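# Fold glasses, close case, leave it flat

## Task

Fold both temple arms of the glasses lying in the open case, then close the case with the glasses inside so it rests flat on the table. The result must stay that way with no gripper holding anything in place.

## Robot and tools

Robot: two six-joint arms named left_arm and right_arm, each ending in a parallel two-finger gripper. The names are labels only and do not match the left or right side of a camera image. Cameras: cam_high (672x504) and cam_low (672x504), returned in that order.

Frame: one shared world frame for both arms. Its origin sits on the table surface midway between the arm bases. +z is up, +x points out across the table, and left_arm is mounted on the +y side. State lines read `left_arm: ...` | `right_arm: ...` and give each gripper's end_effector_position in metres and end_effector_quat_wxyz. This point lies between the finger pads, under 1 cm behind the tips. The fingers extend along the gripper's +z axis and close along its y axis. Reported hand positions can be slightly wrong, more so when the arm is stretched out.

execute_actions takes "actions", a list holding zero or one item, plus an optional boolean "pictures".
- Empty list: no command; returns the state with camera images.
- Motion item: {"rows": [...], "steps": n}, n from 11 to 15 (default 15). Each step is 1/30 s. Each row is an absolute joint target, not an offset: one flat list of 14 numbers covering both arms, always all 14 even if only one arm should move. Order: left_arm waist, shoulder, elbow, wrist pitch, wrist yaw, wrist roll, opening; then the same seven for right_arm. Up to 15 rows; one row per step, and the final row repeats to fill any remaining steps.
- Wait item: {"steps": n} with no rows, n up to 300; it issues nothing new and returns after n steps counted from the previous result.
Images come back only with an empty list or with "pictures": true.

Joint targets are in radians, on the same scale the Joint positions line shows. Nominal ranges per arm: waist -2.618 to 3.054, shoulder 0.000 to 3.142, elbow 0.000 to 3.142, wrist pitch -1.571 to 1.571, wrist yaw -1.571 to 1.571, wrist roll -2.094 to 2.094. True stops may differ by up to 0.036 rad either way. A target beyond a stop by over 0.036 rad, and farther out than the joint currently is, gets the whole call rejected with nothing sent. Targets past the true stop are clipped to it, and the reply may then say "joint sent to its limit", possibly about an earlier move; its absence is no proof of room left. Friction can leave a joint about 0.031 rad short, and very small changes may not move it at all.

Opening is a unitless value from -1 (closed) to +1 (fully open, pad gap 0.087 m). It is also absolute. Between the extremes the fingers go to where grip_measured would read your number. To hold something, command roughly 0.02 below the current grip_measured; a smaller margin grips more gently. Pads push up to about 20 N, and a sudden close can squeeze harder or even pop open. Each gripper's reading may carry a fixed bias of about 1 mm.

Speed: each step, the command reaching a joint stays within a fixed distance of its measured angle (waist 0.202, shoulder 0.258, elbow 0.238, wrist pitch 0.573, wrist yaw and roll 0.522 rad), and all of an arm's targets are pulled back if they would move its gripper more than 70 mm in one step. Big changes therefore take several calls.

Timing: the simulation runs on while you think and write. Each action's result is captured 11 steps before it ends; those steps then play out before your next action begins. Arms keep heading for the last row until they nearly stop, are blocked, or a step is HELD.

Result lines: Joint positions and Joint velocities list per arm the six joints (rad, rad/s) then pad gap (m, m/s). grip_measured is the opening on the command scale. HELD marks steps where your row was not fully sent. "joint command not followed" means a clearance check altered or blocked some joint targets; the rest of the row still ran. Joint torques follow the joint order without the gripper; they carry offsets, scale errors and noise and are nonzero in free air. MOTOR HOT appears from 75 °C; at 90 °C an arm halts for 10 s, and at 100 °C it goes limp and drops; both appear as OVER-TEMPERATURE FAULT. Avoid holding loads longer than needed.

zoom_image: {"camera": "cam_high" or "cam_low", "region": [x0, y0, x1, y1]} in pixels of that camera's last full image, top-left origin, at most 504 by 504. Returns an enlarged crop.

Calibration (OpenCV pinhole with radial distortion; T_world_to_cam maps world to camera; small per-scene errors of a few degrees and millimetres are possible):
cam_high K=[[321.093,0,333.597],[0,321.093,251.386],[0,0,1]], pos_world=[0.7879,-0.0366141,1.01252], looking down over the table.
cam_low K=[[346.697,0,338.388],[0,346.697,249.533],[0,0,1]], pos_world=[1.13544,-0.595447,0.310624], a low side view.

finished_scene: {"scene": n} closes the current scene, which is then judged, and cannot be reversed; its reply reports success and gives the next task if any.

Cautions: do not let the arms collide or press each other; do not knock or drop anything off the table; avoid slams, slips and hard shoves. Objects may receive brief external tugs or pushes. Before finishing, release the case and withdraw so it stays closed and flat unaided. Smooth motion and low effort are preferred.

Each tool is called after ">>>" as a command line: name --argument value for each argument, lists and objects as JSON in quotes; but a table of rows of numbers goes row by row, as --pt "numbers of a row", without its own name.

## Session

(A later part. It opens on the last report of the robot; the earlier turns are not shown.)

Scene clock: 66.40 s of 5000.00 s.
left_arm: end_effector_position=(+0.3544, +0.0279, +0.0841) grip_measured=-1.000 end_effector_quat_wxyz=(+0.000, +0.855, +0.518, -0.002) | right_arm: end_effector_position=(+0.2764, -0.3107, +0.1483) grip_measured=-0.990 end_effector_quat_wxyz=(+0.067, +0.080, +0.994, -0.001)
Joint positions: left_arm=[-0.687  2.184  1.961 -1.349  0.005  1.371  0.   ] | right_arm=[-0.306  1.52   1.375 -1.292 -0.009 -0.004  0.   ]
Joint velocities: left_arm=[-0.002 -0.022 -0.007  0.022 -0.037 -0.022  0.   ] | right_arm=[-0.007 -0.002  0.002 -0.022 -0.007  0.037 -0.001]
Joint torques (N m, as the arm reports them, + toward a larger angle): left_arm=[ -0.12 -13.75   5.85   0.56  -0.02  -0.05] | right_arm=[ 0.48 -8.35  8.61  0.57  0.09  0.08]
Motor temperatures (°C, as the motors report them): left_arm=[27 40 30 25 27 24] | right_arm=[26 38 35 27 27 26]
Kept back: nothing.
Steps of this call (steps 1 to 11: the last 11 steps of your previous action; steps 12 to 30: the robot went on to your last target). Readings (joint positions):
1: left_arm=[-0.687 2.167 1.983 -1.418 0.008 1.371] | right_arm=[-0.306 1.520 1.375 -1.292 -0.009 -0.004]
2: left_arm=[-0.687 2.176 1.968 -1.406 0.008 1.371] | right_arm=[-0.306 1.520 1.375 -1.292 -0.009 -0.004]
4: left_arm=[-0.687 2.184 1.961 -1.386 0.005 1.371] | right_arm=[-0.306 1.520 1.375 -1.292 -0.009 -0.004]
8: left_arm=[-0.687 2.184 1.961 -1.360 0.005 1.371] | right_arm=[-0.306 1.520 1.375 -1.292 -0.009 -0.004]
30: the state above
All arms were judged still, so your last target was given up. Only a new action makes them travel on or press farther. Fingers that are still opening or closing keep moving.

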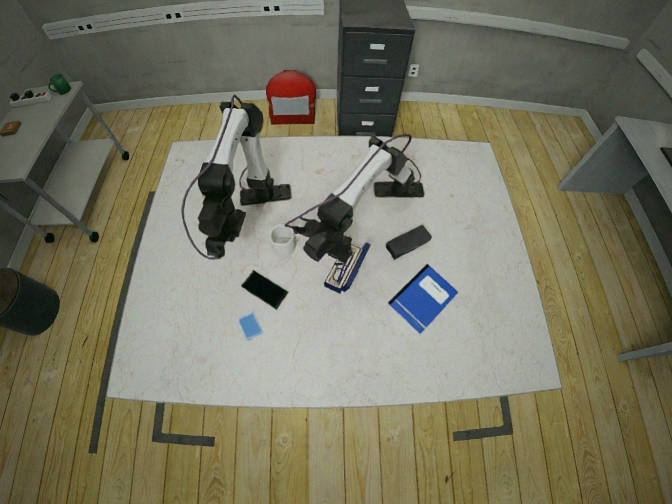

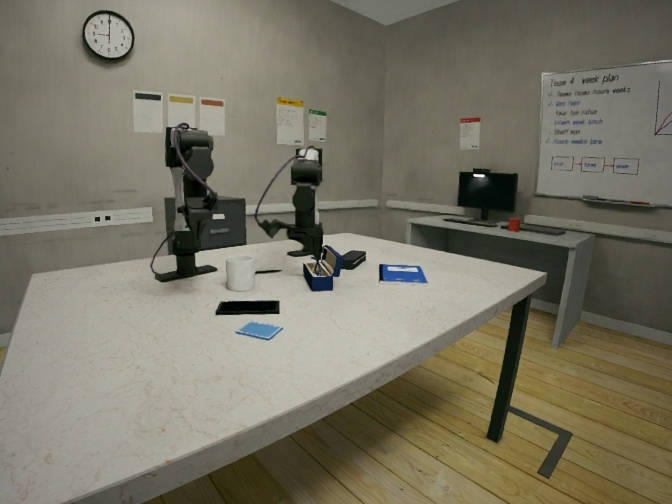

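Aligned. Press.

>>> execute_actions --actions '[{"rows":[[-0.69,2.2,1.76,-1.12,0,1.38,-1,-0.3,1.5,1.4,-1.3,0,0,-1]]}]'

>>> execute_actions --actions '[{"steps":30}]' --pictures true

>>> zoom_image --camera "cam_low" --region '[260,220,400,310]'

>>> execute_actions --actions '[{"rows":[[-0.69,2.17,2.25,-1.57,0,1.38,-1,-0.3,1.5,1.4,-1.3,0,0,-1]]}]'

>>> execute_actions --actions '[{"steps":30}]' --pictures true

>>> zoom_image --camera "cam_low" --region '[260,220,400,310]'

Scene clock: 67.13 s of 5000.00 s.
left_arm: end_effector_position=(+0.3488, +0.0343, +0.0504) grip_measured=-1.000 end_effector_quat_wxyz=(-0.010, +0.855, +0.518, -0.002) | right_arm: end_effector_position=(+0.2764, -0.3107, +0.1483) grip_measured=-0.990 end_effector_quat_wxyz=(+0.067, +0.080, +0.994, -0.001)
Joint positions: left_arm=[-0.687  2.174  1.81  -1.226 -0.004  1.371  0.   ] | right_arm=[-0.306  1.52   1.375 -1.292 -0.009 -0.004  0.   ]
Joint velocities: left_arm=[ 0.002  0.198 -0.701  0.388 -0.081  0.007  0.   ] | right_arm=[-0.002  0.012 -0.002  0.007  0.081 -0.037 -0.   ]
Joint torques (N m, as the arm reports them, + toward a larger angle): left_arm=[ -0.06 -11.51   6.13   0.86   0.15  -0.07] | right_arm=[ 0.52 -8.36  8.61  0.58  0.08  0.09]
Motor temperatures (°C, as the motors report them): left_arm=[27 40 30 25 27 24] | right_arm=[26 38 35 27 27 26]
Steps of this call (steps 1 to 18: nothing new was sent; steps 19 to 22: the first 4 steps of this action). Readings (joint positions):
19: left_arm=[-0.687 2.176 1.924 -1.309 0.005 1.371] | right_arm=[-0.306 1.520 1.375 -1.292 -0.009 -0.004]
20: left_arm=[-0.687 2.167 1.876 -1.267 0.004 1.371] | right_arm=[-0.306 1.520 1.375 -1.292 -0.009 -0.004]
22: the state above

Scene clock: 68.13 s of 5000.00 s.
left_arm: end_effector_position=(+0.3562, +0.0259, +0.0343) grip_measured=-1.000 end_effector_quat_wxyz=(+0.006, +0.857, +0.516, +0.003) | right_arm: end_effector_position=(+0.2764, -0.3107, +0.1483) grip_measured=-0.990 end_effector_quat_wxyz=(+0.067, +0.080, +0.994, -0.001)
Joint positions: left_arm=[-0.691  2.194  1.779 -1.141 -0.002  1.372  0.   ] | right_arm=[-0.306  1.52   1.375 -1.292 -0.009 -0.004  0.   ]
Joint velocities: left_arm=[-0.002 -0.027 -0.012 -0.007 -0.037 -0.037  0.   ] | right_arm=[-0.017 -0.007 -0.002  0.022 -0.007  0.066 -0.001]
Joint torques (N m, as the arm reports them, + toward a larger angle): left_arm=[  0.16 -12.39   5.1    0.62   0.04  -0.07] | right_arm=[ 0.57 -8.36  8.63  0.56  0.07  0.06]
Motor temperatures (°C, as the motors report them): left_arm=[27 41 30 25 27 24] | right_arm=[26 38 36 27 27 26]
Kept back: nothing.
Steps of this call (steps 1 to 11: the last 11 steps of your previous action; steps 12 to 30: the robot went on to your last target). Readings (joint positions):
1: left_arm=[-0.687 2.182 1.792 -1.212 -0.004 1.372] | right_arm=[-0.306 1.520 1.375 -1.292 -0.009 -0.004]
2: left_arm=[-0.687 2.190 1.781 -1.200 -0.004 1.372] | right_arm=[-0.306 1.520 1.375 -1.292 -0.009 -0.004]
4: left_arm=[-0.690 2.193 1.779 -1.188 -0.002 1.372] | right_arm=[-0.306 1.520 1.375 -1.292 -0.009 -0.004]
8: left_arm=[-0.691 2.194 1.779 -1.155 -0.002 1.372] | right_arm=[-0.306 1.520 1.375 -1.292 -0.009 -0.004]
30: the state above
All arms were judged still, so your last target was given up. Only a new action makes them travel on or press farther. Fingers that are still opening or closing keep moving.

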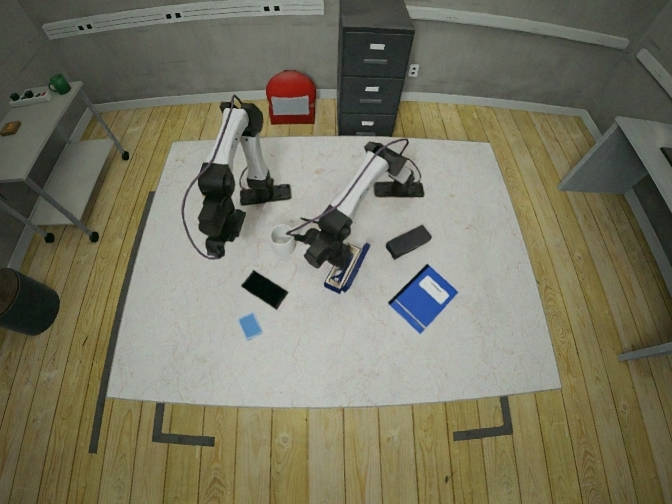

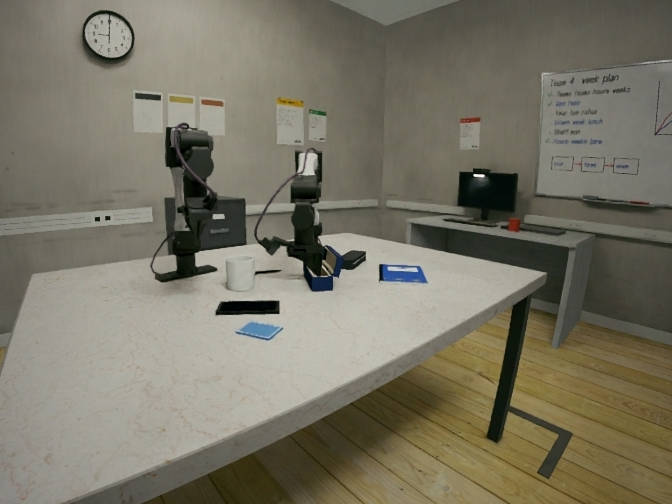

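Region (260, 220, 400, 310) of cam_low's 672x504 image, scaled by 3.600, with more detail than that image has; it fills the top 324 rows of this view, and the rest is white.

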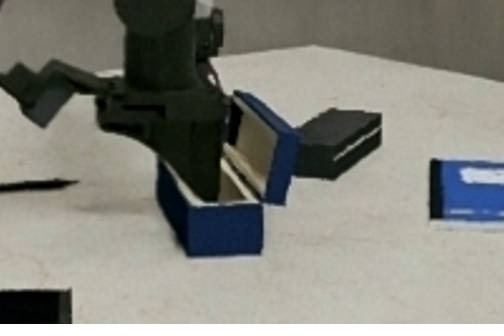

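Scene clock: 68.27 s of 5000.00 s.
left_arm: end_effector_position=(+0.3576, +0.0248, +0.0824) grip_measured=-1.000 end_effector_quat_wxyz=(-0.007, +0.857, +0.516, -0.001) | right_arm: end_effector_position=(+0.2764, -0.3107, +0.1483) grip_measured=-0.990 end_effector_quat_wxyz=(+0.067, +0.080, +0.994, -0.001)
Joint positions: left_arm=[-0.691  2.217  2.006 -1.373 -0.002  1.372  0.   ] | right_arm=[-0.306  1.52   1.375 -1.292 -0.009 -0.004  0.   ]
Joint velocities: left_arm=[-0.002 -0.012  2.015 -1.092  0.007 -0.007  0.   ] | right_arm=[ 0.007 -0.017 -0.012  0.007 -0.022 -0.051 -0.001]
Joint torques (N m, as the arm reports them, + toward a larger angle): left_arm=[  0.11 -16.38   8.75   0.39   0.04  -0.05] | right_arm=[ 0.5  -8.5   8.62  0.57  0.1   0.08]
Motor temperatures (°C, as the motors report them): left_arm=[27 41 30 25 27 24] | right_arm=[26 38 36 27 27 26]
Steps of this call (steps 1 to 4: the first 4 steps of this action). Readings (joint positions):
1: left_arm=[-0.691 2.202 1.817 -1.200 -0.002 1.372] | right_arm=[-0.306 1.520 1.375 -1.292 -0.009 -0.004]
2: left_arm=[-0.691 2.214 1.877 -1.275 -0.002 1.372] | right_arm=[-0.306 1.520 1.375 -1.292 -0.009 -0.004]
4: the state above

Scene clock: 69.27 s of 5000.00 s.
left_arm: end_effector_position=(+0.3590, +0.0237, +0.1638) grip_measured=-1.000 end_effector_quat_wxyz=(+0.044, +0.856, +0.515, +0.017) | right_arm: end_effector_position=(+0.2764, -0.3107, +0.1483) grip_measured=-0.990 end_effector_quat_wxyz=(+0.067, +0.080, +0.994, -0.001)
Joint positions: left_arm=[-0.691  2.16   2.242 -1.558 -0.002  1.372  0.   ] | right_arm=[-0.306  1.52   1.375 -1.292 -0.009 -0.004  0.   ]
Joint velocities: left_arm=[-0.002 -0.012 -0.002  0.081 -0.022  0.051  0.   ] | right_arm=[-0.022 -0.002 -0.022  0.007 -0.051 -0.051 -0.   ]
Joint torques (N m, as the arm reports them, + toward a larger angle): left_arm=[  0.14 -11.66   7.34   0.38   0.04  -0.07] | right_arm=[ 0.44 -8.44  8.62  0.57  0.09  0.1 ]
Motor temperatures (°C, as the motors report them): left_arm=[27 41 30 25 27 24] | right_arm=[26 38 36 27 27 26]
Kept back: nothing.
Steps of this call (steps 1 to 11: the last 11 steps of your previous action; steps 12 to 30: the robot went on to your last target). Readings (joint positions):
1: left_arm=[-0.691 2.216 2.078 -1.407 -0.002 1.372] | right_arm=[-0.306 1.520 1.375 -1.292 -0.009 -0.004]
2: left_arm=[-0.691 2.212 2.143 -1.430 -0.002 1.372] | right_arm=[-0.306 1.520 1.375 -1.292 -0.009 -0.004]
4: left_arm=[-0.691 2.187 2.215 -1.460 -0.002 1.372] | right_arm=[-0.306 1.520 1.375 -1.292 -0.009 -0.004]
8: left_arm=[-0.691 2.156 2.242 -1.514 -0.002 1.372] | right_arm=[-0.306 1.520 1.375 -1.292 -0.009 -0.004]
30: the state above
All arms were judged still, so your last target was given up. Only a new action makes them travel on or press farther. Fingers that are still opening or closing keep moving.

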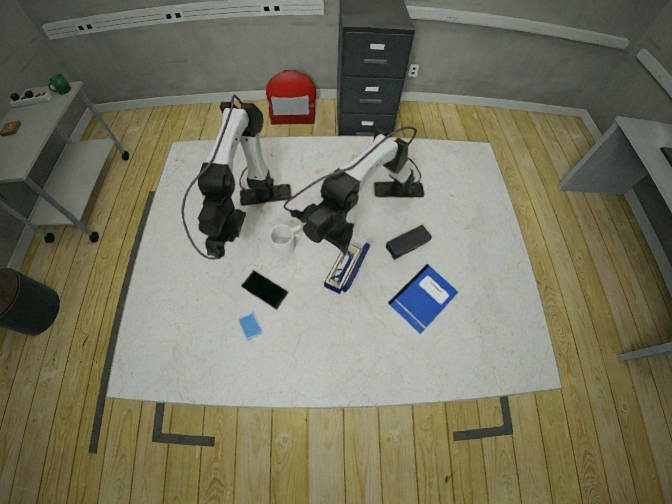

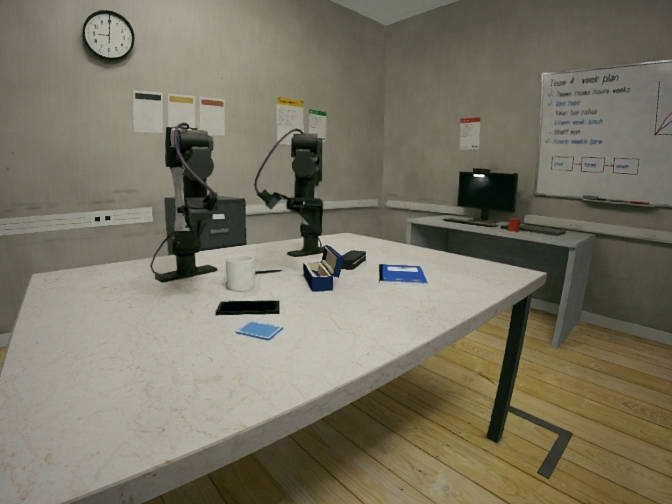

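Region (260, 220, 400, 310) of cam_low's 672x504 image, scaled by 3.600, with more detail than that image has; it fills the top 324 rows of this view, and the rest is white.

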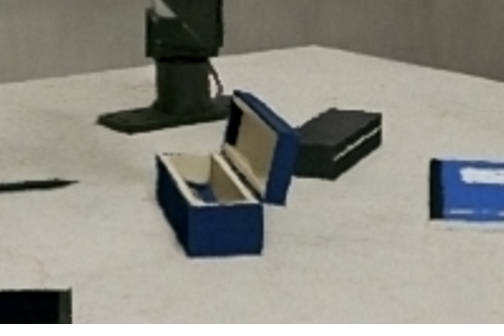

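>>> execute_actions --actions '[{"rows":[[-0.24,2.17,2.25,-1.57,0,-1.38,-1,0.59,1.3,1.2,-0.9,0,0,-1]]}]'

>>> execute_actions --actions '[{"steps":50}]'

>>> execute_actions --actions '[{"rows":[[-0.24,2.17,1.95,-1.33,0,-1.38,-1,0.59,1.62,0.95,-0.33,0,0,-1]]}]'

>>> execute_actions --actions '[{"steps":40}]' --pictures true

Scene clock: 70.10 s of 5000.00 s.
left_arm: end_effector_position=(+0.3737, +0.0782, +0.1619) grip_measured=-1.000 end_effector_quat_wxyz=(+0.047, +0.703, +0.710, +0.005) | right_arm: end_effector_position=(+0.2948, -0.2549, +0.1519) grip_measured=-0.990 end_effector_quat_wxyz=(+0.183, -0.031, +0.983, +0.002)
Joint positions: left_arm=[-0.543  2.16   2.242 -1.559  0.013  1.023  0.   ] | right_arm=[-0.075  1.356  1.228 -1.074  0.007 -0.001  0.   ]
Joint velocities: left_arm=[ 1.707 -0.002  0.012 -0.007  0.022 -2.762  0.   ] | right_arm=[ 2.181 -0.901 -0.271  0.945 -0.007 -0.051 -0.   ]
Joint torques (N m, as the arm reports them, + toward a larger angle): left_arm=[  2.7  -11.65   7.37   0.43  -0.11  -0.18] | right_arm=[-0.22 -5.34  6.45  1.33 -0.02  0.05]
Motor temperatures (°C, as the motors report them): left_arm=[27 41 30 25 27 24] | right_arm=[26 39 36 27 27 26]
Steps of this call (steps 1 to 21: nothing new was sent; steps 22 to 25: the first 4 steps of this action). Readings (joint positions):
22: left_arm=[-0.675 2.160 2.242 -1.559 0.005 1.300] | right_arm=[-0.282 1.490 1.338 -1.228 0.003 -0.002]
23: left_arm=[-0.646 2.160 2.242 -1.559 0.011 1.210] | right_arm=[-0.225 1.440 1.281 -1.150 0.009 -0.001]
25: the state above

Scene clock: 71.77 s of 5000.00 s.
left_arm: end_effector_position=(+0.4067, +0.1206, +0.1634) grip_measured=-1.000 end_effector_quat_wxyz=(+0.035, -0.536, +0.843, -0.032) | right_arm: end_effector_position=(+0.2531, -0.0675, +0.1758) grip_measured=-0.990 end_effector_quat_wxyz=(+0.264, -0.345, +0.894, +0.105)
Joint positions: left_arm=[-0.243  2.16   2.242 -1.558 -0.006 -1.37   0.   ] | right_arm=[ 0.594  1.309  1.225 -0.91  -0.008 -0.001  0.   ]
Joint velocities: left_arm=[ 0.002 -0.007 -0.002 -0.037 -0.022 -0.007  0.   ] | right_arm=[-0.002 -0.002 -0.007  0.007  0.037 -0.051 -0.002]
Joint torques (N m, as the arm reports them, + toward a larger angle): left_arm=[  0.3  -11.6    7.38   0.42  -0.04  -0.23] | right_arm=[-0.21 -5.9   5.65  1.42  0.09  0.06]
Motor temperatures (°C, as the motors report them): left_arm=[27 41 30 25 27 24] | right_arm=[26 38 36 27 27 26]
Kept back: nothing.
Steps of this call (steps 1 to 11: the last 11 steps of your previous action; steps 12 to 50: the robot went on to your last target). Readings (joint positions):
1: left_arm=[-0.479 2.160 2.242 -1.559 0.013 0.924] | right_arm=[0.001 1.332 1.225 -1.044 0.006 -0.001]
2: left_arm=[-0.410 2.160 2.242 -1.558 0.013 0.825] | right_arm=[0.077 1.318 1.225 -1.012 0.006 -0.001]
4: left_arm=[-0.280 2.160 2.242 -1.557 0.008 0.626] | right_arm=[0.226 1.309 1.225 -0.961 0.005 -0.001]
8: left_arm=[-0.184 2.160 2.242 -1.557 -0.009 0.226] | right_arm=[0.514 1.309 1.225 -0.917 0.000 -0.001]
50: the state above

Scene clock: 71.90 s of 5000.00 s.
left_arm: end_effector_position=(+0.3955, +0.1234, +0.1158) grip_measured=-1.000 end_effector_quat_wxyz=(+0.010, -0.537, +0.844, -0.005) | right_arm: end_effector_position=(+0.2785, -0.0445, +0.1371) grip_measured=-0.990 end_effector_quat_wxyz=(+0.278, -0.344, +0.890, +0.111)
Joint positions: left_arm=[-0.243  2.14   2.019 -1.428 -0.006 -1.37   0.   ] | right_arm=[ 0.594  1.402  1.13  -0.69  -0.008 -0.001  0.   ]
Joint velocities: left_arm=[ 0.012  0.398 -1.101  0.374 -0.11   0.022  0.   ] | right_arm=[ 0.007  1.204 -0.857  1.443 -0.007 -0.007 -0.   ]
Joint torques (N m, as the arm reports them, + toward a larger angle): left_arm=[  0.3  -11.9    6.82   0.81  -0.04  -0.24] | right_arm=[-0.08 -2.77  4.59  1.06  0.04  0.06]
Motor temperatures (°C, as the motors report them): left_arm=[27 41 30 25 27 24] | right_arm=[26 38 36 27 27 26]
Steps of this call (steps 1 to 4: the first 4 steps of this action). Readings (joint positions):
1: left_arm=[-0.243 2.149 2.196 -1.517 -0.006 -1.370] | right_arm=[0.594 1.316 1.210 -0.871 -0.008 -0.001]
2: left_arm=[-0.243 2.133 2.125 -1.472 -0.006 -1.370] | right_arm=[0.594 1.334 1.186 -0.806 -0.008 -0.001]
4: the state above

Scene clock: 73.23 s of 5000.00 s.
left_arm: end_effector_position=(+0.4004, +0.1222, +0.0795) grip_measured=-1.000 end_effector_quat_wxyz=(-0.001, -0.537, +0.844, +0.006) | right_arm: end_effector_position=(+0.2937, -0.0309, +0.0312) grip_measured=-0.990 end_effector_quat_wxyz=(+0.247, -0.347, +0.899, +0.099)
Joint positions: left_arm=[-0.243  2.191  1.954 -1.344 -0.006 -1.371  0.   ] | right_arm=[ 0.594  1.637  0.946 -0.341 -0.008 -0.001  0.   ]
Joint velocities: left_arm=[ 0.002 -0.012 -0.002 -0.022 -0.066  0.022  0.   ] | right_arm=[ 0.002 -0.002  0.002  0.007  0.051 -0.007  0.   ]
Joint torques (N m, as the arm reports them, + toward a larger angle): left_arm=[  0.3  -14.52   6.49   0.5   -0.05  -0.24] | right_arm=[-0.25 -9.61  7.3   1.36  0.06  0.07]
Motor temperatures (°C, as the motors report them): left_arm=[27 41 30 25 27 24] | right_arm=[26 39 36 27 27 26]
Kept back: nothing.
Steps of this call (steps 1 to 11: the last 11 steps of your previous action; steps 12 to 40: the robot went on to your last target). Readings (joint positions):
1: left_arm=[-0.243 2.156 1.989 -1.415 -0.006 -1.371] | right_arm=[0.594 1.447 1.099 -0.637 -0.008 -0.001]
2: left_arm=[-0.243 2.171 1.971 -1.404 -0.006 -1.371] | right_arm=[0.594 1.494 1.065 -0.581 -0.008 -0.001]
4: left_arm=[-0.243 2.191 1.955 -1.385 -0.006 -1.371] | right_arm=[0.594 1.581 1.001 -0.490 -0.008 -0.001]
8: left_arm=[-0.243 2.191 1.954 -1.360 -0.006 -1.371] | right_arm=[0.594 1.637 0.946 -0.437 -0.008 -0.001]
40: the state above

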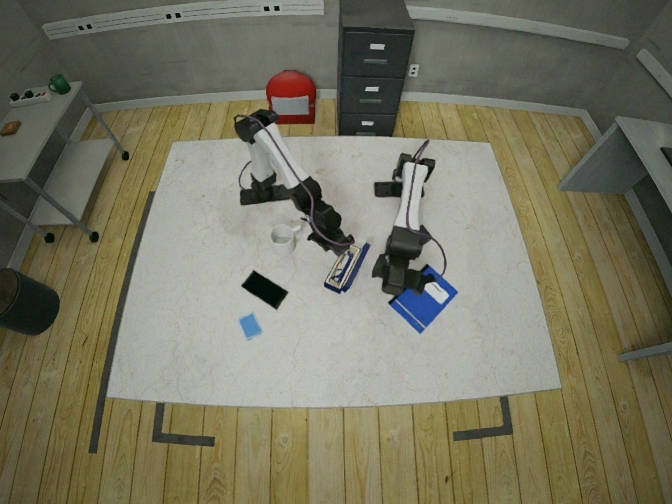

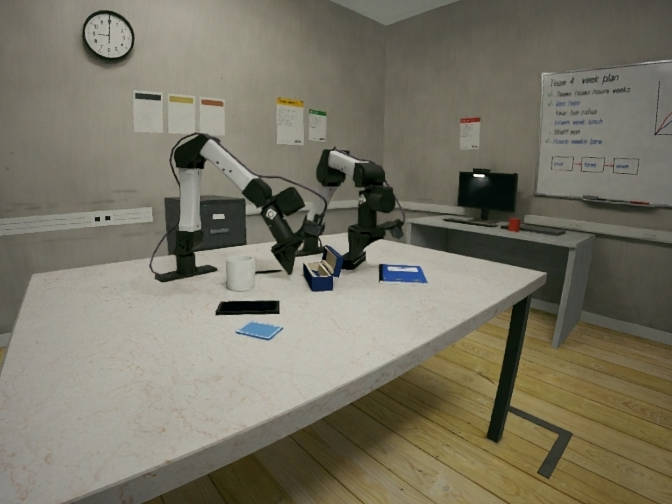

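>>> execute_actions --actions '[{"rows":[[-0.24,2.17,1.95,-1.33,0,-1.38,-1,0.5,1.62,0.95,-0.33,0,2.0,-1]]}]'

>>> execute_actions --actions '[{"steps":40}]' --pictures true

Scene clock: 73.60 s of 5000.00 s.
left_arm: end_effector_position=(+0.4004, +0.1222, +0.0795) grip_measured=-1.000 end_effector_quat_wxyz=(-0.001, -0.537, +0.844, +0.006) | right_arm: end_effector_position=(+0.3030, -0.0365, +0.0330) grip_measured=-0.990 end_effector_quat_wxyz=(+0.229, -0.137, +0.954, +0.136)
Joint positions: left_arm=[-0.243  2.191  1.954 -1.344 -0.006 -1.371  0.   ] | right_arm=[ 0.522  1.637  0.946 -0.339 -0.009  0.378  0.   ]
Joint velocities: left_arm=[-0.007 -0.012 -0.017 -0.095  0.007  0.066  0.   ] | right_arm=[-0.53  -0.002 -0.022 -0.007  0.095  2.879  0.001]
Joint torques (N m, as the arm reports them, + toward a larger angle): left_arm=[  0.34 -14.51   6.49   0.5   -0.05  -0.24] | right_arm=[ 0.87 -9.76  7.38  1.4  -0.01  0.  ]
Motor temperatures (°C, as the motors report them): left_arm=[27 41 30 25 27 24] | right_arm=[26 39 36 27 27 26]
Steps of this call (steps 1 to 7: the robot went on to your last target; steps 8 to 11: the first 4 steps of this action). Readings (joint positions):
8: left_arm=[-0.243 2.191 1.954 -1.344 -0.006 -1.371] | right_arm=[0.586 1.637 0.946 -0.341 -0.012 0.079]
9: left_arm=[-0.243 2.191 1.954 -1.344 -0.006 -1.371] | right_arm=[0.567 1.637 0.946 -0.340 -0.012 0.178]
11: the state above

Scene clock: 74.93 s of 5000.00 s.
left_arm: end_effector_position=(+0.4004, +0.1222, +0.0795) grip_measured=-1.000 end_effector_quat_wxyz=(-0.001, -0.537, +0.844, +0.006) | right_arm: end_effector_position=(+0.3336, +0.0035, +0.0618) grip_measured=-0.990 end_effector_quat_wxyz=(+0.065, +0.603, +0.752, +0.259)
Joint positions: left_arm=[-0.243  2.191  1.954 -1.344 -0.006 -1.371  0.   ] | right_arm=[ 0.5    1.637  0.946 -0.338 -0.004  1.993  0.   ]
Joint velocities: left_arm=[0.002 0.017 0.007 0.125 0.037 0.051 0.   ] | right_arm=[-0.027  0.022  0.002 -0.037 -0.037 -0.007 -0.   ]
Joint torques (N m, as the arm reports them, + toward a larger angle): left_arm=[  0.29 -14.47   6.5    0.5   -0.06  -0.24] | right_arm=[ 0.04 -9.57  7.21  1.24  0.09  0.08]
Motor temperatures (°C, as the motors report them): left_arm=[27 41 30 25 27 24] | right_arm=[26 39 36 28 27 26]
Kept back: nothing.
Steps of this call (steps 1 to 11: the last 11 steps of your previous action; steps 12 to 40: the robot went on to your last target). Readings (joint positions):
1: left_arm=[-0.243 2.191 1.954 -1.344 -0.006 -1.371] | right_arm=[0.508 1.637 0.946 -0.339 -0.006 0.478]
2: left_arm=[-0.243 2.191 1.954 -1.344 -0.006 -1.371] | right_arm=[0.501 1.637 0.946 -0.339 -0.005 0.578]
4: left_arm=[-0.243 2.191 1.954 -1.344 -0.006 -1.371] | right_arm=[0.500 1.637 0.946 -0.339 -0.004 0.777]
8: left_arm=[-0.243 2.191 1.954 -1.344 -0.006 -1.371] | right_arm=[0.500 1.637 0.946 -0.339 -0.004 1.176]
40: the state above

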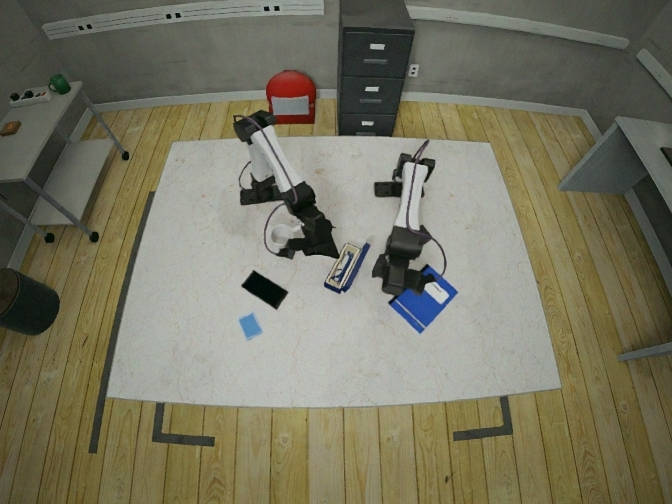

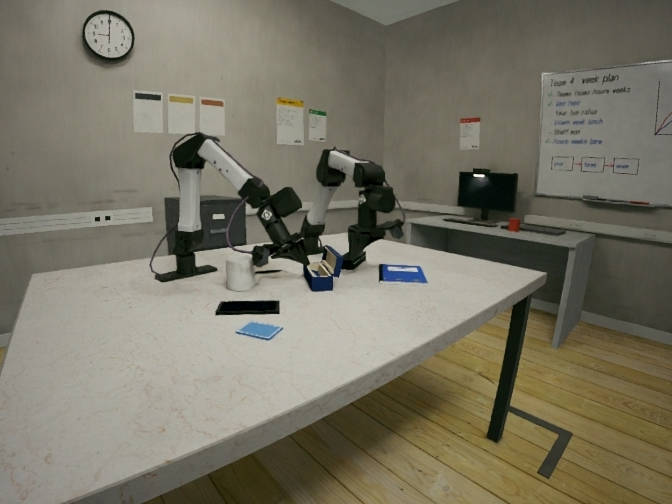

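>>> execute_actions --actions '[{"rows":[[-0.24,2.17,1.95,-1.33,0,-1.38,-1,0.5,1.62,0.95,-0.45,0,1.7,-1]]}]'

>>> execute_actions --actions '[{"rows":[[-0.3,2.17,1.95,-1.33,0,-1.38,-1,0.5,1.66,0.93,-0.45,0,1.7,-1]]}]'

>>> execute_actions --actions '[{"rows":[[-0.36,2.17,1.95,-1.33,0,-1.38,-1,0.5,1.66,0.93,-0.45,0,1.7,-1]]}]'

>>> execute_actions --actions '[{"rows":[[-0.42,2.17,1.95,-1.33,0,-1.38,-1,0.5,1.66,0.93,-0.45,0,1.7,-1]]}]'

>>> execute_actions --actions '[{"steps":30}]' --pictures true

Scene clock: 75.77 s of 5000.00 s.
left_arm: end_effector_position=(+0.4004, +0.1222, +0.0795) grip_measured=-1.000 end_effector_quat_wxyz=(-0.001, -0.537, +0.844, +0.006) | right_arm: end_effector_position=(+0.3182, -0.0052, +0.0511) grip_measured=-0.990 end_effector_quat_wxyz=(+0.077, +0.544, +0.804, +0.227)
Joint positions: left_arm=[-0.243  2.191  1.954 -1.344 -0.006 -1.371  0.   ] | right_arm=[ 0.5    1.637  0.946 -0.395 -0.004  1.83   0.   ]
Joint velocities: left_arm=[-0.007 -0.007 -0.007  0.081  0.022  0.022  0.   ] | right_arm=[-0.002 -0.012  0.002 -0.374  0.022 -0.813  0.001]
Joint torques (N m, as the arm reports them, + toward a larger angle): left_arm=[  0.32 -14.5    6.46   0.51  -0.05  -0.23] | right_arm=[-0.01 -9.61  7.09  1.08  0.1  -0.05]
Motor temperatures (°C, as the motors report them): left_arm=[27 41 30 25 27 24] | right_arm=[26 39 36 28 27 26]
Steps of this call (steps 1 to 15: the robot went on to your last target; steps 16 to 21: nothing new was sent; steps 22 to 25: the first 4 steps of this action). Readings (joint positions):
22: left_arm=[-0.243 2.191 1.954 -1.344 -0.006 -1.371] | right_arm=[0.500 1.637 0.946 -0.349 -0.004 1.948]
23: left_arm=[-0.243 2.191 1.954 -1.344 -0.006 -1.371] | right_arm=[0.500 1.637 0.946 -0.365 -0.004 1.900]
25: the state above

Scene clock: 76.27 s of 5000.00 s.
left_arm: end_effector_position=(+0.3957, +0.1089, +0.0795) grip_measured=-1.000 end_effector_quat_wxyz=(-0.001, -0.522, +0.853, +0.006) | right_arm: end_effector_position=(+0.3067, -0.0125, +0.0439) grip_measured=-0.990 end_effector_quat_wxyz=(+0.082, +0.498, +0.839, +0.203)
Joint positions: left_arm=[-0.277  2.191  1.954 -1.343 -0.007 -1.371  0.   ] | right_arm=[ 0.5    1.637  0.946 -0.438 -0.004  1.712  0.   ]
Joint velocities: left_arm=[-0.335 -0.027 -0.007 -0.066 -0.037  0.037  0.   ] | right_arm=[-0.012 -0.002 -0.007  0.022  0.022 -0.022  0.   ]
Joint torques (N m, as the arm reports them, + toward a larger angle): left_arm=[ -0.05 -14.54   6.49   0.52  -0.03  -0.24] | right_arm=[ 0.04 -5.95  5.57  0.99  0.11 -0.02]
Motor temperatures (°C, as the motors report them): left_arm=[27 41 30 25 27 24] | right_arm=[26 39 36 28 27 26]
Steps of this call (steps 1 to 11: the last 11 steps of your previous action; steps 12 to 15: the first 4 steps of this action). Readings (joint positions):
12: left_arm=[-0.247 2.191 1.954 -1.344 -0.007 -1.371] | right_arm=[0.500 1.637 0.946 -0.437 -0.004 1.717]
13: left_arm=[-0.254 2.191 1.954 -1.344 -0.007 -1.371] | right_arm=[0.500 1.637 0.946 -0.437 -0.004 1.715]
15: the state above

Scene clock: 76.77 s of 5000.00 s.
left_arm: end_effector_position=(+0.3861, +0.0860, +0.0795) grip_measured=-1.000 end_effector_quat_wxyz=(-0.001, -0.497, +0.868, +0.006) | right_arm: end_effector_position=(+0.3063, -0.0128, +0.0437) grip_measured=-0.990 end_effector_quat_wxyz=(+0.083, +0.497, +0.840, +0.202)
Joint positions: left_arm=[-0.337  2.191  1.954 -1.343 -0.007 -1.371  0.   ] | right_arm=[ 0.5    1.637  0.946 -0.439 -0.004  1.709  0.   ]
Joint velocities: left_arm=[-0.344 -0.012  0.012 -0.051  0.007 -0.007  0.   ] | right_arm=[-0.002  0.002 -0.002 -0.022 -0.051 -0.066 -0.   ]
Joint torques (N m, as the arm reports them, + toward a larger angle): left_arm=[ -0.06 -14.57   6.49   0.47  -0.07  -0.24] | right_arm=[ 0.02 -5.93  5.64  0.93  0.11 -0.05]
Motor temperatures (°C, as the motors report them): left_arm=[27 42 30 25 27 24] | right_arm=[26 39 36 28 27 26]
Steps of this call (steps 1 to 11: the last 11 steps of your previous action; steps 12 to 15: the first 4 steps of this action). Readings (joint positions):
12: left_arm=[-0.307 2.191 1.954 -1.343 -0.007 -1.371] | right_arm=[0.500 1.637 0.946 -0.439 -0.004 1.709]
13: left_arm=[-0.314 2.191 1.954 -1.343 -0.007 -1.371] | right_arm=[0.500 1.637 0.946 -0.439 -0.004 1.709]
15: the state above

Scene clock: 77.27 s of 5000.00 s.
left_arm: end_effector_position=(+0.3765, +0.0649, +0.0793) grip_measured=-1.000 end_effector_quat_wxyz=(+0.002, -0.472, +0.881, +0.006) | right_arm: end_effector_position=(+0.3057, -0.0132, +0.0433) grip_measured=-0.990 end_effector_quat_wxyz=(+0.082, +0.496, +0.841, +0.201)
Joint positions: left_arm=[-0.394  2.191  1.954 -1.341 -0.01  -1.372  0.   ] | right_arm=[ 0.5    1.637  0.946 -0.442 -0.004  1.707  0.   ]
Joint velocities: left_arm=[-0.325 -0.002  0.012  0.051 -0.095  0.051  0.   ] | right_arm=[-0.012 -0.022 -0.007 -0.154 -0.051 -0.022  0.   ]
Joint torques (N m, as the arm reports them, + toward a larger angle): left_arm=[ -0.42 -14.6    6.42   0.36   0.11  -0.21] | right_arm=[ 0.09 -5.89  5.45  1.19  0.13  0.01]
Motor temperatures (°C, as the motors report them): left_arm=[27 42 30 25 27 24] | right_arm=[26 39 35 28 27 26]
Steps of this call (steps 1 to 11: the last 11 steps of your previous action; steps 12 to 15: the first 4 steps of this action). Readings (joint positions):
12: left_arm=[-0.365 2.191 1.954 -1.342 -0.008 -1.371] | right_arm=[0.500 1.637 0.946 -0.439 -0.004 1.709]
13: left_arm=[-0.372 2.191 1.954 -1.342 -0.009 -1.371] | right_arm=[0.500 1.637 0.946 -0.439 -0.004 1.708]
15: the state above

Scene clock: 78.27 s of 5000.00 s.
left_arm: end_effector_position=(+0.3747, +0.0571, +0.0792) grip_measured=-1.000 end_effector_quat_wxyz=(+0.005, -0.464, +0.886, +0.003) | right_arm: end_effector_position=(+0.3033, -0.0150, +0.0418) grip_measured=-0.990 end_effector_quat_wxyz=(+0.080, +0.496, +0.842, +0.195)
Joint positions: left_arm=[-0.413  2.191  1.954 -1.332 -0.012 -1.373  0.   ] | right_arm=[ 0.5    1.637  0.946 -0.455 -0.004  1.705  0.   ]
Joint velocities: left_arm=[-0.007  0.007  0.007  0.007  0.022  0.037  0.   ] | right_arm=[-0.007  0.012 -0.002  0.007  0.051 -0.007  0.   ]
Joint torques (N m, as the arm reports them, + toward a larger angle): left_arm=[ -0.4  -14.5    6.54   0.39  -0.01  -0.21] | right_arm=[ 0.02 -5.94  5.66  1.07  0.1  -0.05]
Motor temperatures (°C, as the motors report them): left_arm=[27 42 30 25 27 24] | right_arm=[26 39 35 28 27 26]
Kept back: nothing.
Steps of this call (steps 1 to 11: the last 11 steps of your previous action; steps 12 to 30: the robot went on to your last target). Readings (joint positions):
1: left_arm=[-0.403 2.191 1.954 -1.337 -0.012 -1.372] | right_arm=[0.500 1.637 0.946 -0.448 -0.004 1.706]
2: left_arm=[-0.409 2.191 1.954 -1.335 -0.012 -1.373] | right_arm=[0.500 1.637 0.946 -0.451 -0.004 1.706]
4: left_arm=[-0.413 2.191 1.954 -1.332 -0.012 -1.373] | right_arm=[0.500 1.637 0.946 -0.455 -0.004 1.706]
8: left_arm=[-0.413 2.191 1.954 -1.332 -0.012 -1.373] | right_arm=[0.500 1.637 0.946 -0.455 -0.004 1.705]
30: the state above
All arms were judged still, so your last target was given up. Only a new action makes them travel on or press farther. Fingers that are still opening or closing keep moving.

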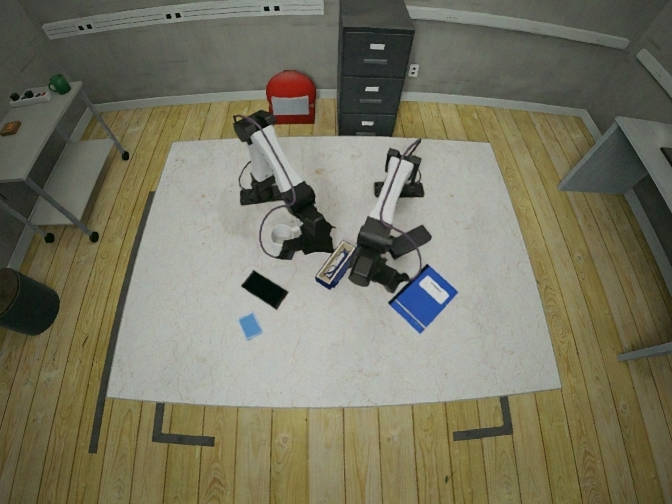

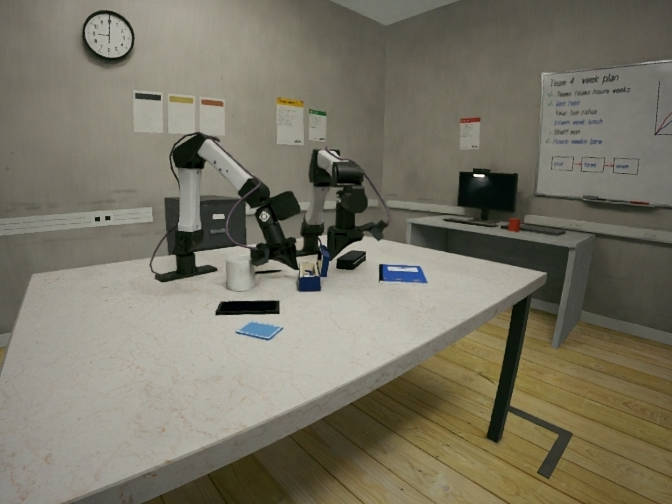

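>>> execute_actions --actions '[{"rows":[[-0.42,2.17,1.95,-1.38,0.1,-1.38,-1,0.5,1.7,0.93,-0.45,0,1.7,-1]]}]'

>>> execute_actions --actions '[{"rows":[[-0.42,2.17,1.95,-1.43,0.2,-1.38,-1,0.5,1.7,0.93,-0.45,0,1.7,-1]]}]'

>>> execute_actions --actions '[{"steps":30}]' --pictures true

>>> zoom_image --camera "cam_low" --region '[240,220,380,310]'

Scene clock: 79.10 s of 5000.00 s.
left_arm: end_effector_position=(+0.3686, +0.0507, +0.0813) grip_measured=-1.000 end_effector_quat_wxyz=(-0.017, -0.464, +0.885, -0.007) | right_arm: end_effector_position=(+0.3014, -0.0164, +0.0315) grip_measured=-0.990 end_effector_quat_wxyz=(+0.074, +0.497, +0.845, +0.181)
Joint positions: left_arm=[-0.413  2.191  1.954 -1.345  0.036 -1.373  0.   ] | right_arm=[ 0.5    1.667  0.946 -0.456 -0.004  1.704  0.   ]
Joint velocities: left_arm=[-0.012  0.007  0.007 -0.125  0.286  0.066  0.   ] | right_arm=[-0.002  0.266 -0.007 -0.007  0.007  0.081  0.   ]
Joint torques (N m, as the arm reports them, + toward a larger angle): left_arm=[ -0.39 -14.53   6.53   0.11   0.03  -0.24] | right_arm=[ 0.24 -6.55  5.66  1.02  0.11 -0.06]
Motor temperatures (°C, as the motors report them): left_arm=[27 42 30 25 27 24] | right_arm=[26 39 35 28 27 26]
Steps of this call (steps 1 to 21: nothing new was sent; steps 22 to 25: the first 4 steps of this action). Readings (joint positions):
22: left_arm=[-0.413 2.191 1.954 -1.334 -0.001 -1.373] | right_arm=[0.500 1.641 0.946 -0.456 -0.004 1.705]
23: left_arm=[-0.413 2.191 1.954 -1.337 0.012 -1.373] | right_arm=[0.500 1.648 0.946 -0.456 -0.004 1.704]
25: the state above

Scene clock: 79.60 s of 5000.00 s.
left_arm: end_effector_position=(+0.3584, +0.0422, +0.0857) grip_measured=-1.000 end_effector_quat_wxyz=(-0.054, -0.466, +0.883, -0.021) | right_arm: end_effector_position=(+0.2970, -0.0196, +0.0248) grip_measured=-0.990 end_effector_quat_wxyz=(+0.068, +0.498, +0.848, +0.167)
Joint positions: left_arm=[-0.411  2.191  1.954 -1.37   0.111 -1.374  0.   ] | right_arm=[ 0.5    1.681  0.946 -0.473 -0.004  1.701  0.   ]
Joint velocities: left_arm=[ 0.002  0.007  0.002 -0.125  0.198 -0.022  0.   ] | right_arm=[ 0.002 -0.007 -0.012 -0.154  0.007 -0.007 -0.001]
Joint torques (N m, as the arm reports them, + toward a larger angle): left_arm=[ -0.64 -14.41   6.53  -0.24   0.43  -0.18] | right_arm=[ 0.05 -6.5   5.31  1.34  0.07  0.05]
Motor temperatures (°C, as the motors report them): left_arm=[27 42 30 25 27 24] | right_arm=[26 39 35 28 27 26]
Steps of this call (steps 1 to 11: the last 11 steps of your previous action; steps 12 to 15: the first 4 steps of this action). Readings (joint positions):
12: left_arm=[-0.413 2.191 1.954 -1.359 0.076 -1.374] | right_arm=[0.500 1.681 0.946 -0.459 -0.004 1.704]
13: left_arm=[-0.412 2.191 1.954 -1.363 0.090 -1.374] | right_arm=[0.500 1.681 0.946 -0.464 -0.004 1.703]
15: the state above

Scene clock: 80.60 s of 5000.00 s.
left_arm: end_effector_position=(+0.3531, +0.0376, +0.0883) grip_measured=-1.000 end_effector_quat_wxyz=(-0.073, -0.466, +0.881, -0.027) | right_arm: end_effector_position=(+0.2929, -0.0226, +0.0228) grip_measured=-0.990 end_effector_quat_wxyz=(+0.065, +0.497, +0.851, +0.157)
Joint positions: left_arm=[-0.411  2.191  1.954 -1.384  0.148 -1.375  0.   ] | right_arm=[ 0.5    1.681  0.946 -0.495 -0.004  1.697  0.   ]
Joint velocities: left_arm=[-0.012 -0.012 -0.012  0.022  0.081  0.037  0.   ] | right_arm=[-0.002 -0.002 -0.017 -0.022  0.037 -0.007  0.002]
Joint torques (N m, as the arm reports them, + toward a larger angle): left_arm=[ -0.57 -14.43   6.43  -0.25   0.45  -0.19] | right_arm=[ 0.01 -6.48  5.34  1.26  0.1   0.06]
Motor temperatures (°C, as the motors report them): left_arm=[27 42 30 25 27 24] | right_arm=[26 39 35 28 27 26]
Kept back: nothing.
Steps of this call (steps 1 to 11: the last 11 steps of your previous action; steps 12 to 30: the robot went on to your last target). Readings (joint positions):
1: left_arm=[-0.411 2.191 1.954 -1.373 0.118 -1.375] | right_arm=[0.500 1.681 0.946 -0.477 -0.004 1.701]
2: left_arm=[-0.411 2.191 1.954 -1.375 0.124 -1.375] | right_arm=[0.500 1.681 0.946 -0.481 -0.004 1.700]
4: left_arm=[-0.411 2.191 1.954 -1.379 0.133 -1.375] | right_arm=[0.500 1.681 0.946 -0.486 -0.004 1.699]
8: left_arm=[-0.411 2.191 1.954 -1.382 0.142 -1.375] | right_arm=[0.500 1.681 0.946 -0.491 -0.004 1.698]
30: the state above
All arms were judged still, so your last target was given up. Only a new action makes them travel on or press farther. Fingers that are still opening or closing keep moving.

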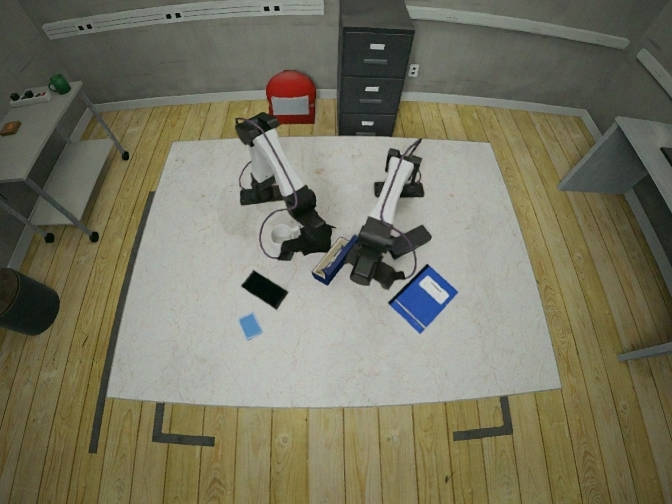

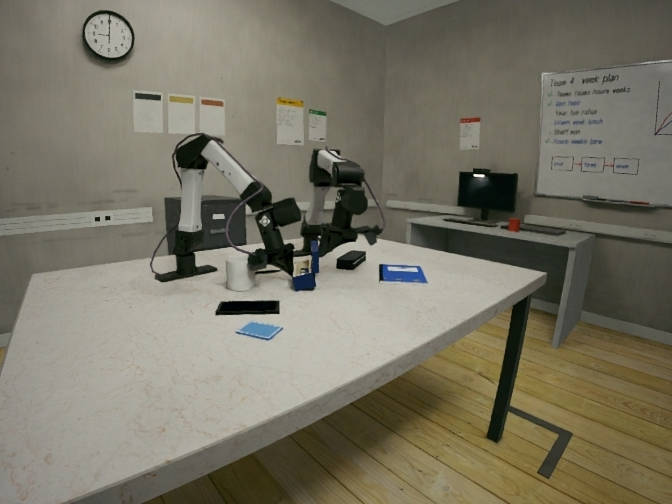

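Region (240, 220, 380, 310) of cam_low's 672x504 image, scaled by 3.600, with more detail than that image has; it fills the top 324 rows of this view, and the rest is white.

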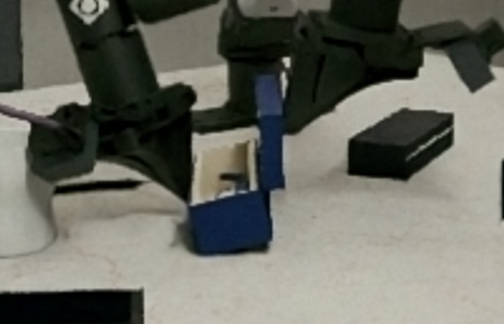

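>>> execute_actions --actions '[{"rows":[[-0.42,2.17,1.95,-1.43,0.2,-1.38,-1,0.5,1.62,0.95,-0.38,0,1.7,-1]]}]'

>>> execute_actions --actions '[{"rows":[[-0.42,2.17,1.95,-1.5,0.32,-1.38,-1,0.5,1.62,0.95,-0.38,0,1.7,-1]]}]'

>>> execute_actions --actions '[{"steps":30}]' --pictures true

>>> zoom_image --camera "cam_low" --region '[240,220,380,310]'

Scene clock: 81.30 s of 5000.00 s.
left_arm: end_effector_position=(+0.3534, +0.0380, +0.0883) grip_measured=-1.000 end_effector_quat_wxyz=(-0.073, -0.468, +0.880, -0.027) | right_arm: end_effector_position=(+0.2943, -0.0215, +0.0302) grip_measured=-0.990 end_effector_quat_wxyz=(+0.070, +0.493, +0.851, +0.167)
Joint positions: left_arm=[-0.409  2.191  1.954 -1.384  0.148 -1.377  0.   ] | right_arm=[ 0.5    1.659  0.946 -0.494 -0.004  1.69   0.   ]
Joint velocities: left_arm=[ 0.027  0.002 -0.012 -0.037 -0.022 -0.007  0.   ] | right_arm=[ 0.007 -0.129 -0.012 -0.154 -0.037  0.037 -0.   ]
Joint torques (N m, as the arm reports them, + toward a larger angle): left_arm=[ -0.69 -14.3    6.38  -0.24   0.4   -0.17] | right_arm=[  0.17 -10.66   6.92   1.99   0.1    0.15]
Motor temperatures (°C, as the motors report them): left_arm=[27 42 30 25 27 24] | right_arm=[26 39 35 28 27 26]
Steps of this call (steps 1 to 17: nothing new was sent; steps 18 to 21: the first 4 steps of this action). Readings (joint positions):
18: left_arm=[-0.411 2.191 1.954 -1.384 0.148 -1.376] | right_arm=[0.500 1.678 0.946 -0.492 -0.004 1.696]
19: left_arm=[-0.411 2.191 1.954 -1.384 0.148 -1.376] | right_arm=[0.500 1.672 0.946 -0.492 -0.004 1.695]
21: the state above

Scene clock: 81.80 s of 5000.00 s.
left_arm: end_effector_position=(+0.3450, +0.0330, +0.0932) grip_measured=-1.000 end_effector_quat_wxyz=(-0.105, -0.471, +0.875, -0.036) | right_arm: end_effector_position=(+0.2904, -0.0245, +0.0282) grip_measured=-0.990 end_effector_quat_wxyz=(+0.067, +0.490, +0.854, +0.160)
Joint positions: left_arm=[-0.404  2.191  1.954 -1.411  0.208 -1.378  0.   ] | right_arm=[ 0.5    1.656  0.94  -0.506 -0.004  1.683  0.   ]
Joint velocities: left_arm=[ 0.017  0.002 -0.012 -0.286  0.3   -0.051  0.   ] | right_arm=[-0.002 -0.017 -0.056 -0.037  0.007 -0.037  0.   ]
Joint torques (N m, as the arm reports them, + toward a larger angle): left_arm=[ -0.95 -14.36   6.34  -0.45   0.55  -0.17] | right_arm=[  0.   -11.05   7.35   2.06   0.09   0.24]
Motor temperatures (°C, as the motors report them): left_arm=[27 42 30 25 27 24] | right_arm=[26 39 35 28 27 26]
Steps of this call (steps 1 to 11: the last 11 steps of your previous action; steps 12 to 15: the first 4 steps of this action). Readings (joint positions):
12: left_arm=[-0.407 2.191 1.954 -1.388 0.162 -1.378] | right_arm=[0.500 1.656 0.946 -0.497 -0.004 1.685]
13: left_arm=[-0.406 2.191 1.954 -1.396 0.180 -1.378] | right_arm=[0.500 1.656 0.944 -0.501 -0.004 1.684]
15: the state above

Scene clock: 82.80 s of 5000.00 s.
left_arm: end_effector_position=(+0.3349, +0.0257, +0.0995) grip_measured=-1.000 end_effector_quat_wxyz=(-0.139, -0.472, +0.869, -0.045) | right_arm: end_effector_position=(+0.2868, -0.0278, +0.0260) grip_measured=-0.990 end_effector_quat_wxyz=(+0.065, +0.490, +0.856, +0.150)
Joint positions: left_arm=[-0.404  2.191  1.954 -1.441  0.274 -1.379  0.   ] | right_arm=[ 0.5    1.656  0.938 -0.524 -0.001  1.678  0.   ]
Joint velocities: left_arm=[-0.007 -0.017 -0.022 -0.022  0.022  0.022  0.   ] | right_arm=[ 0.002 -0.022 -0.017 -0.051 -0.007 -0.081  0.   ]
Joint torques (N m, as the arm reports them, + toward a larger angle): left_arm=[ -1.05 -14.3    6.32  -0.5    0.42  -0.16] | right_arm=[  0.03 -10.83   7.33   2.12   0.06   0.26]
Motor temperatures (°C, as the motors report them): left_arm=[27 43 30 25 27 24] | right_arm=[26 39 35 29 27 26]
Kept back: nothing.
Steps of this call (steps 1 to 11: the last 11 steps of your previous action; steps 12 to 30: the robot went on to your last target). Readings (joint positions):
1: left_arm=[-0.404 2.191 1.954 -1.417 0.219 -1.378] | right_arm=[0.500 1.656 0.938 -0.508 -0.004 1.682]
2: left_arm=[-0.404 2.191 1.954 -1.421 0.228 -1.378] | right_arm=[0.500 1.656 0.938 -0.511 -0.004 1.682]
4: left_arm=[-0.404 2.191 1.954 -1.426 0.242 -1.379] | right_arm=[0.500 1.656 0.938 -0.514 -0.004 1.681]
8: left_arm=[-0.404 2.191 1.954 -1.432 0.258 -1.379] | right_arm=[0.500 1.656 0.938 -0.519 -0.003 1.680]
30: the state above
All arms were judged still, so your last target was given up. Only a new action makes them travel on or press farther. Fingers that are still opening or closing keep moving.

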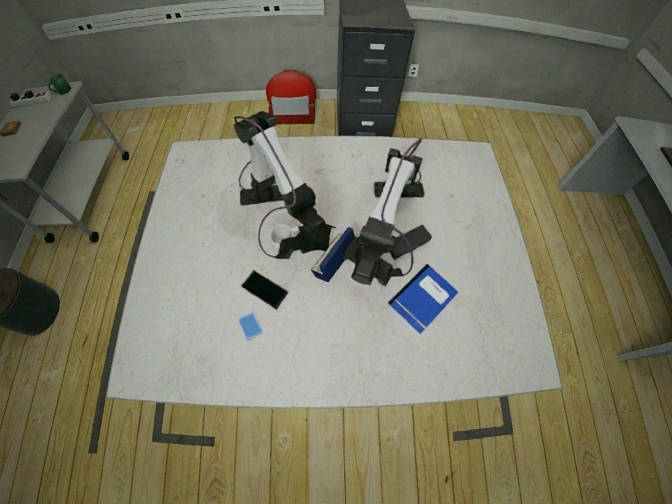

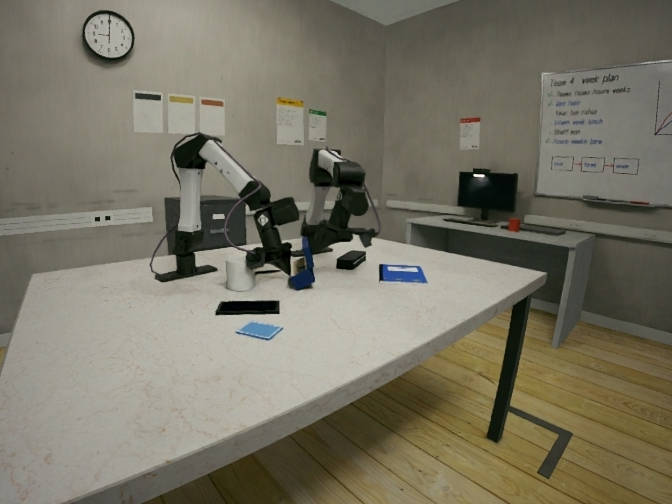

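Region (240, 220, 380, 310) of cam_low's 672x504 image, scaled by 3.600, with more detail than that image has; it fills the top 324 rows of this view, and the rest is white.

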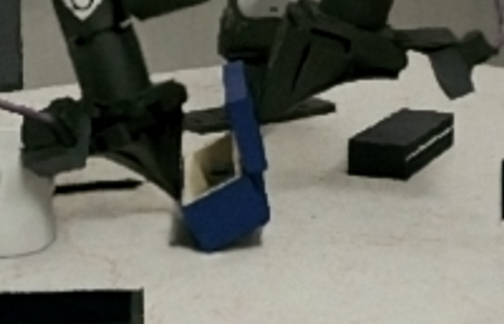

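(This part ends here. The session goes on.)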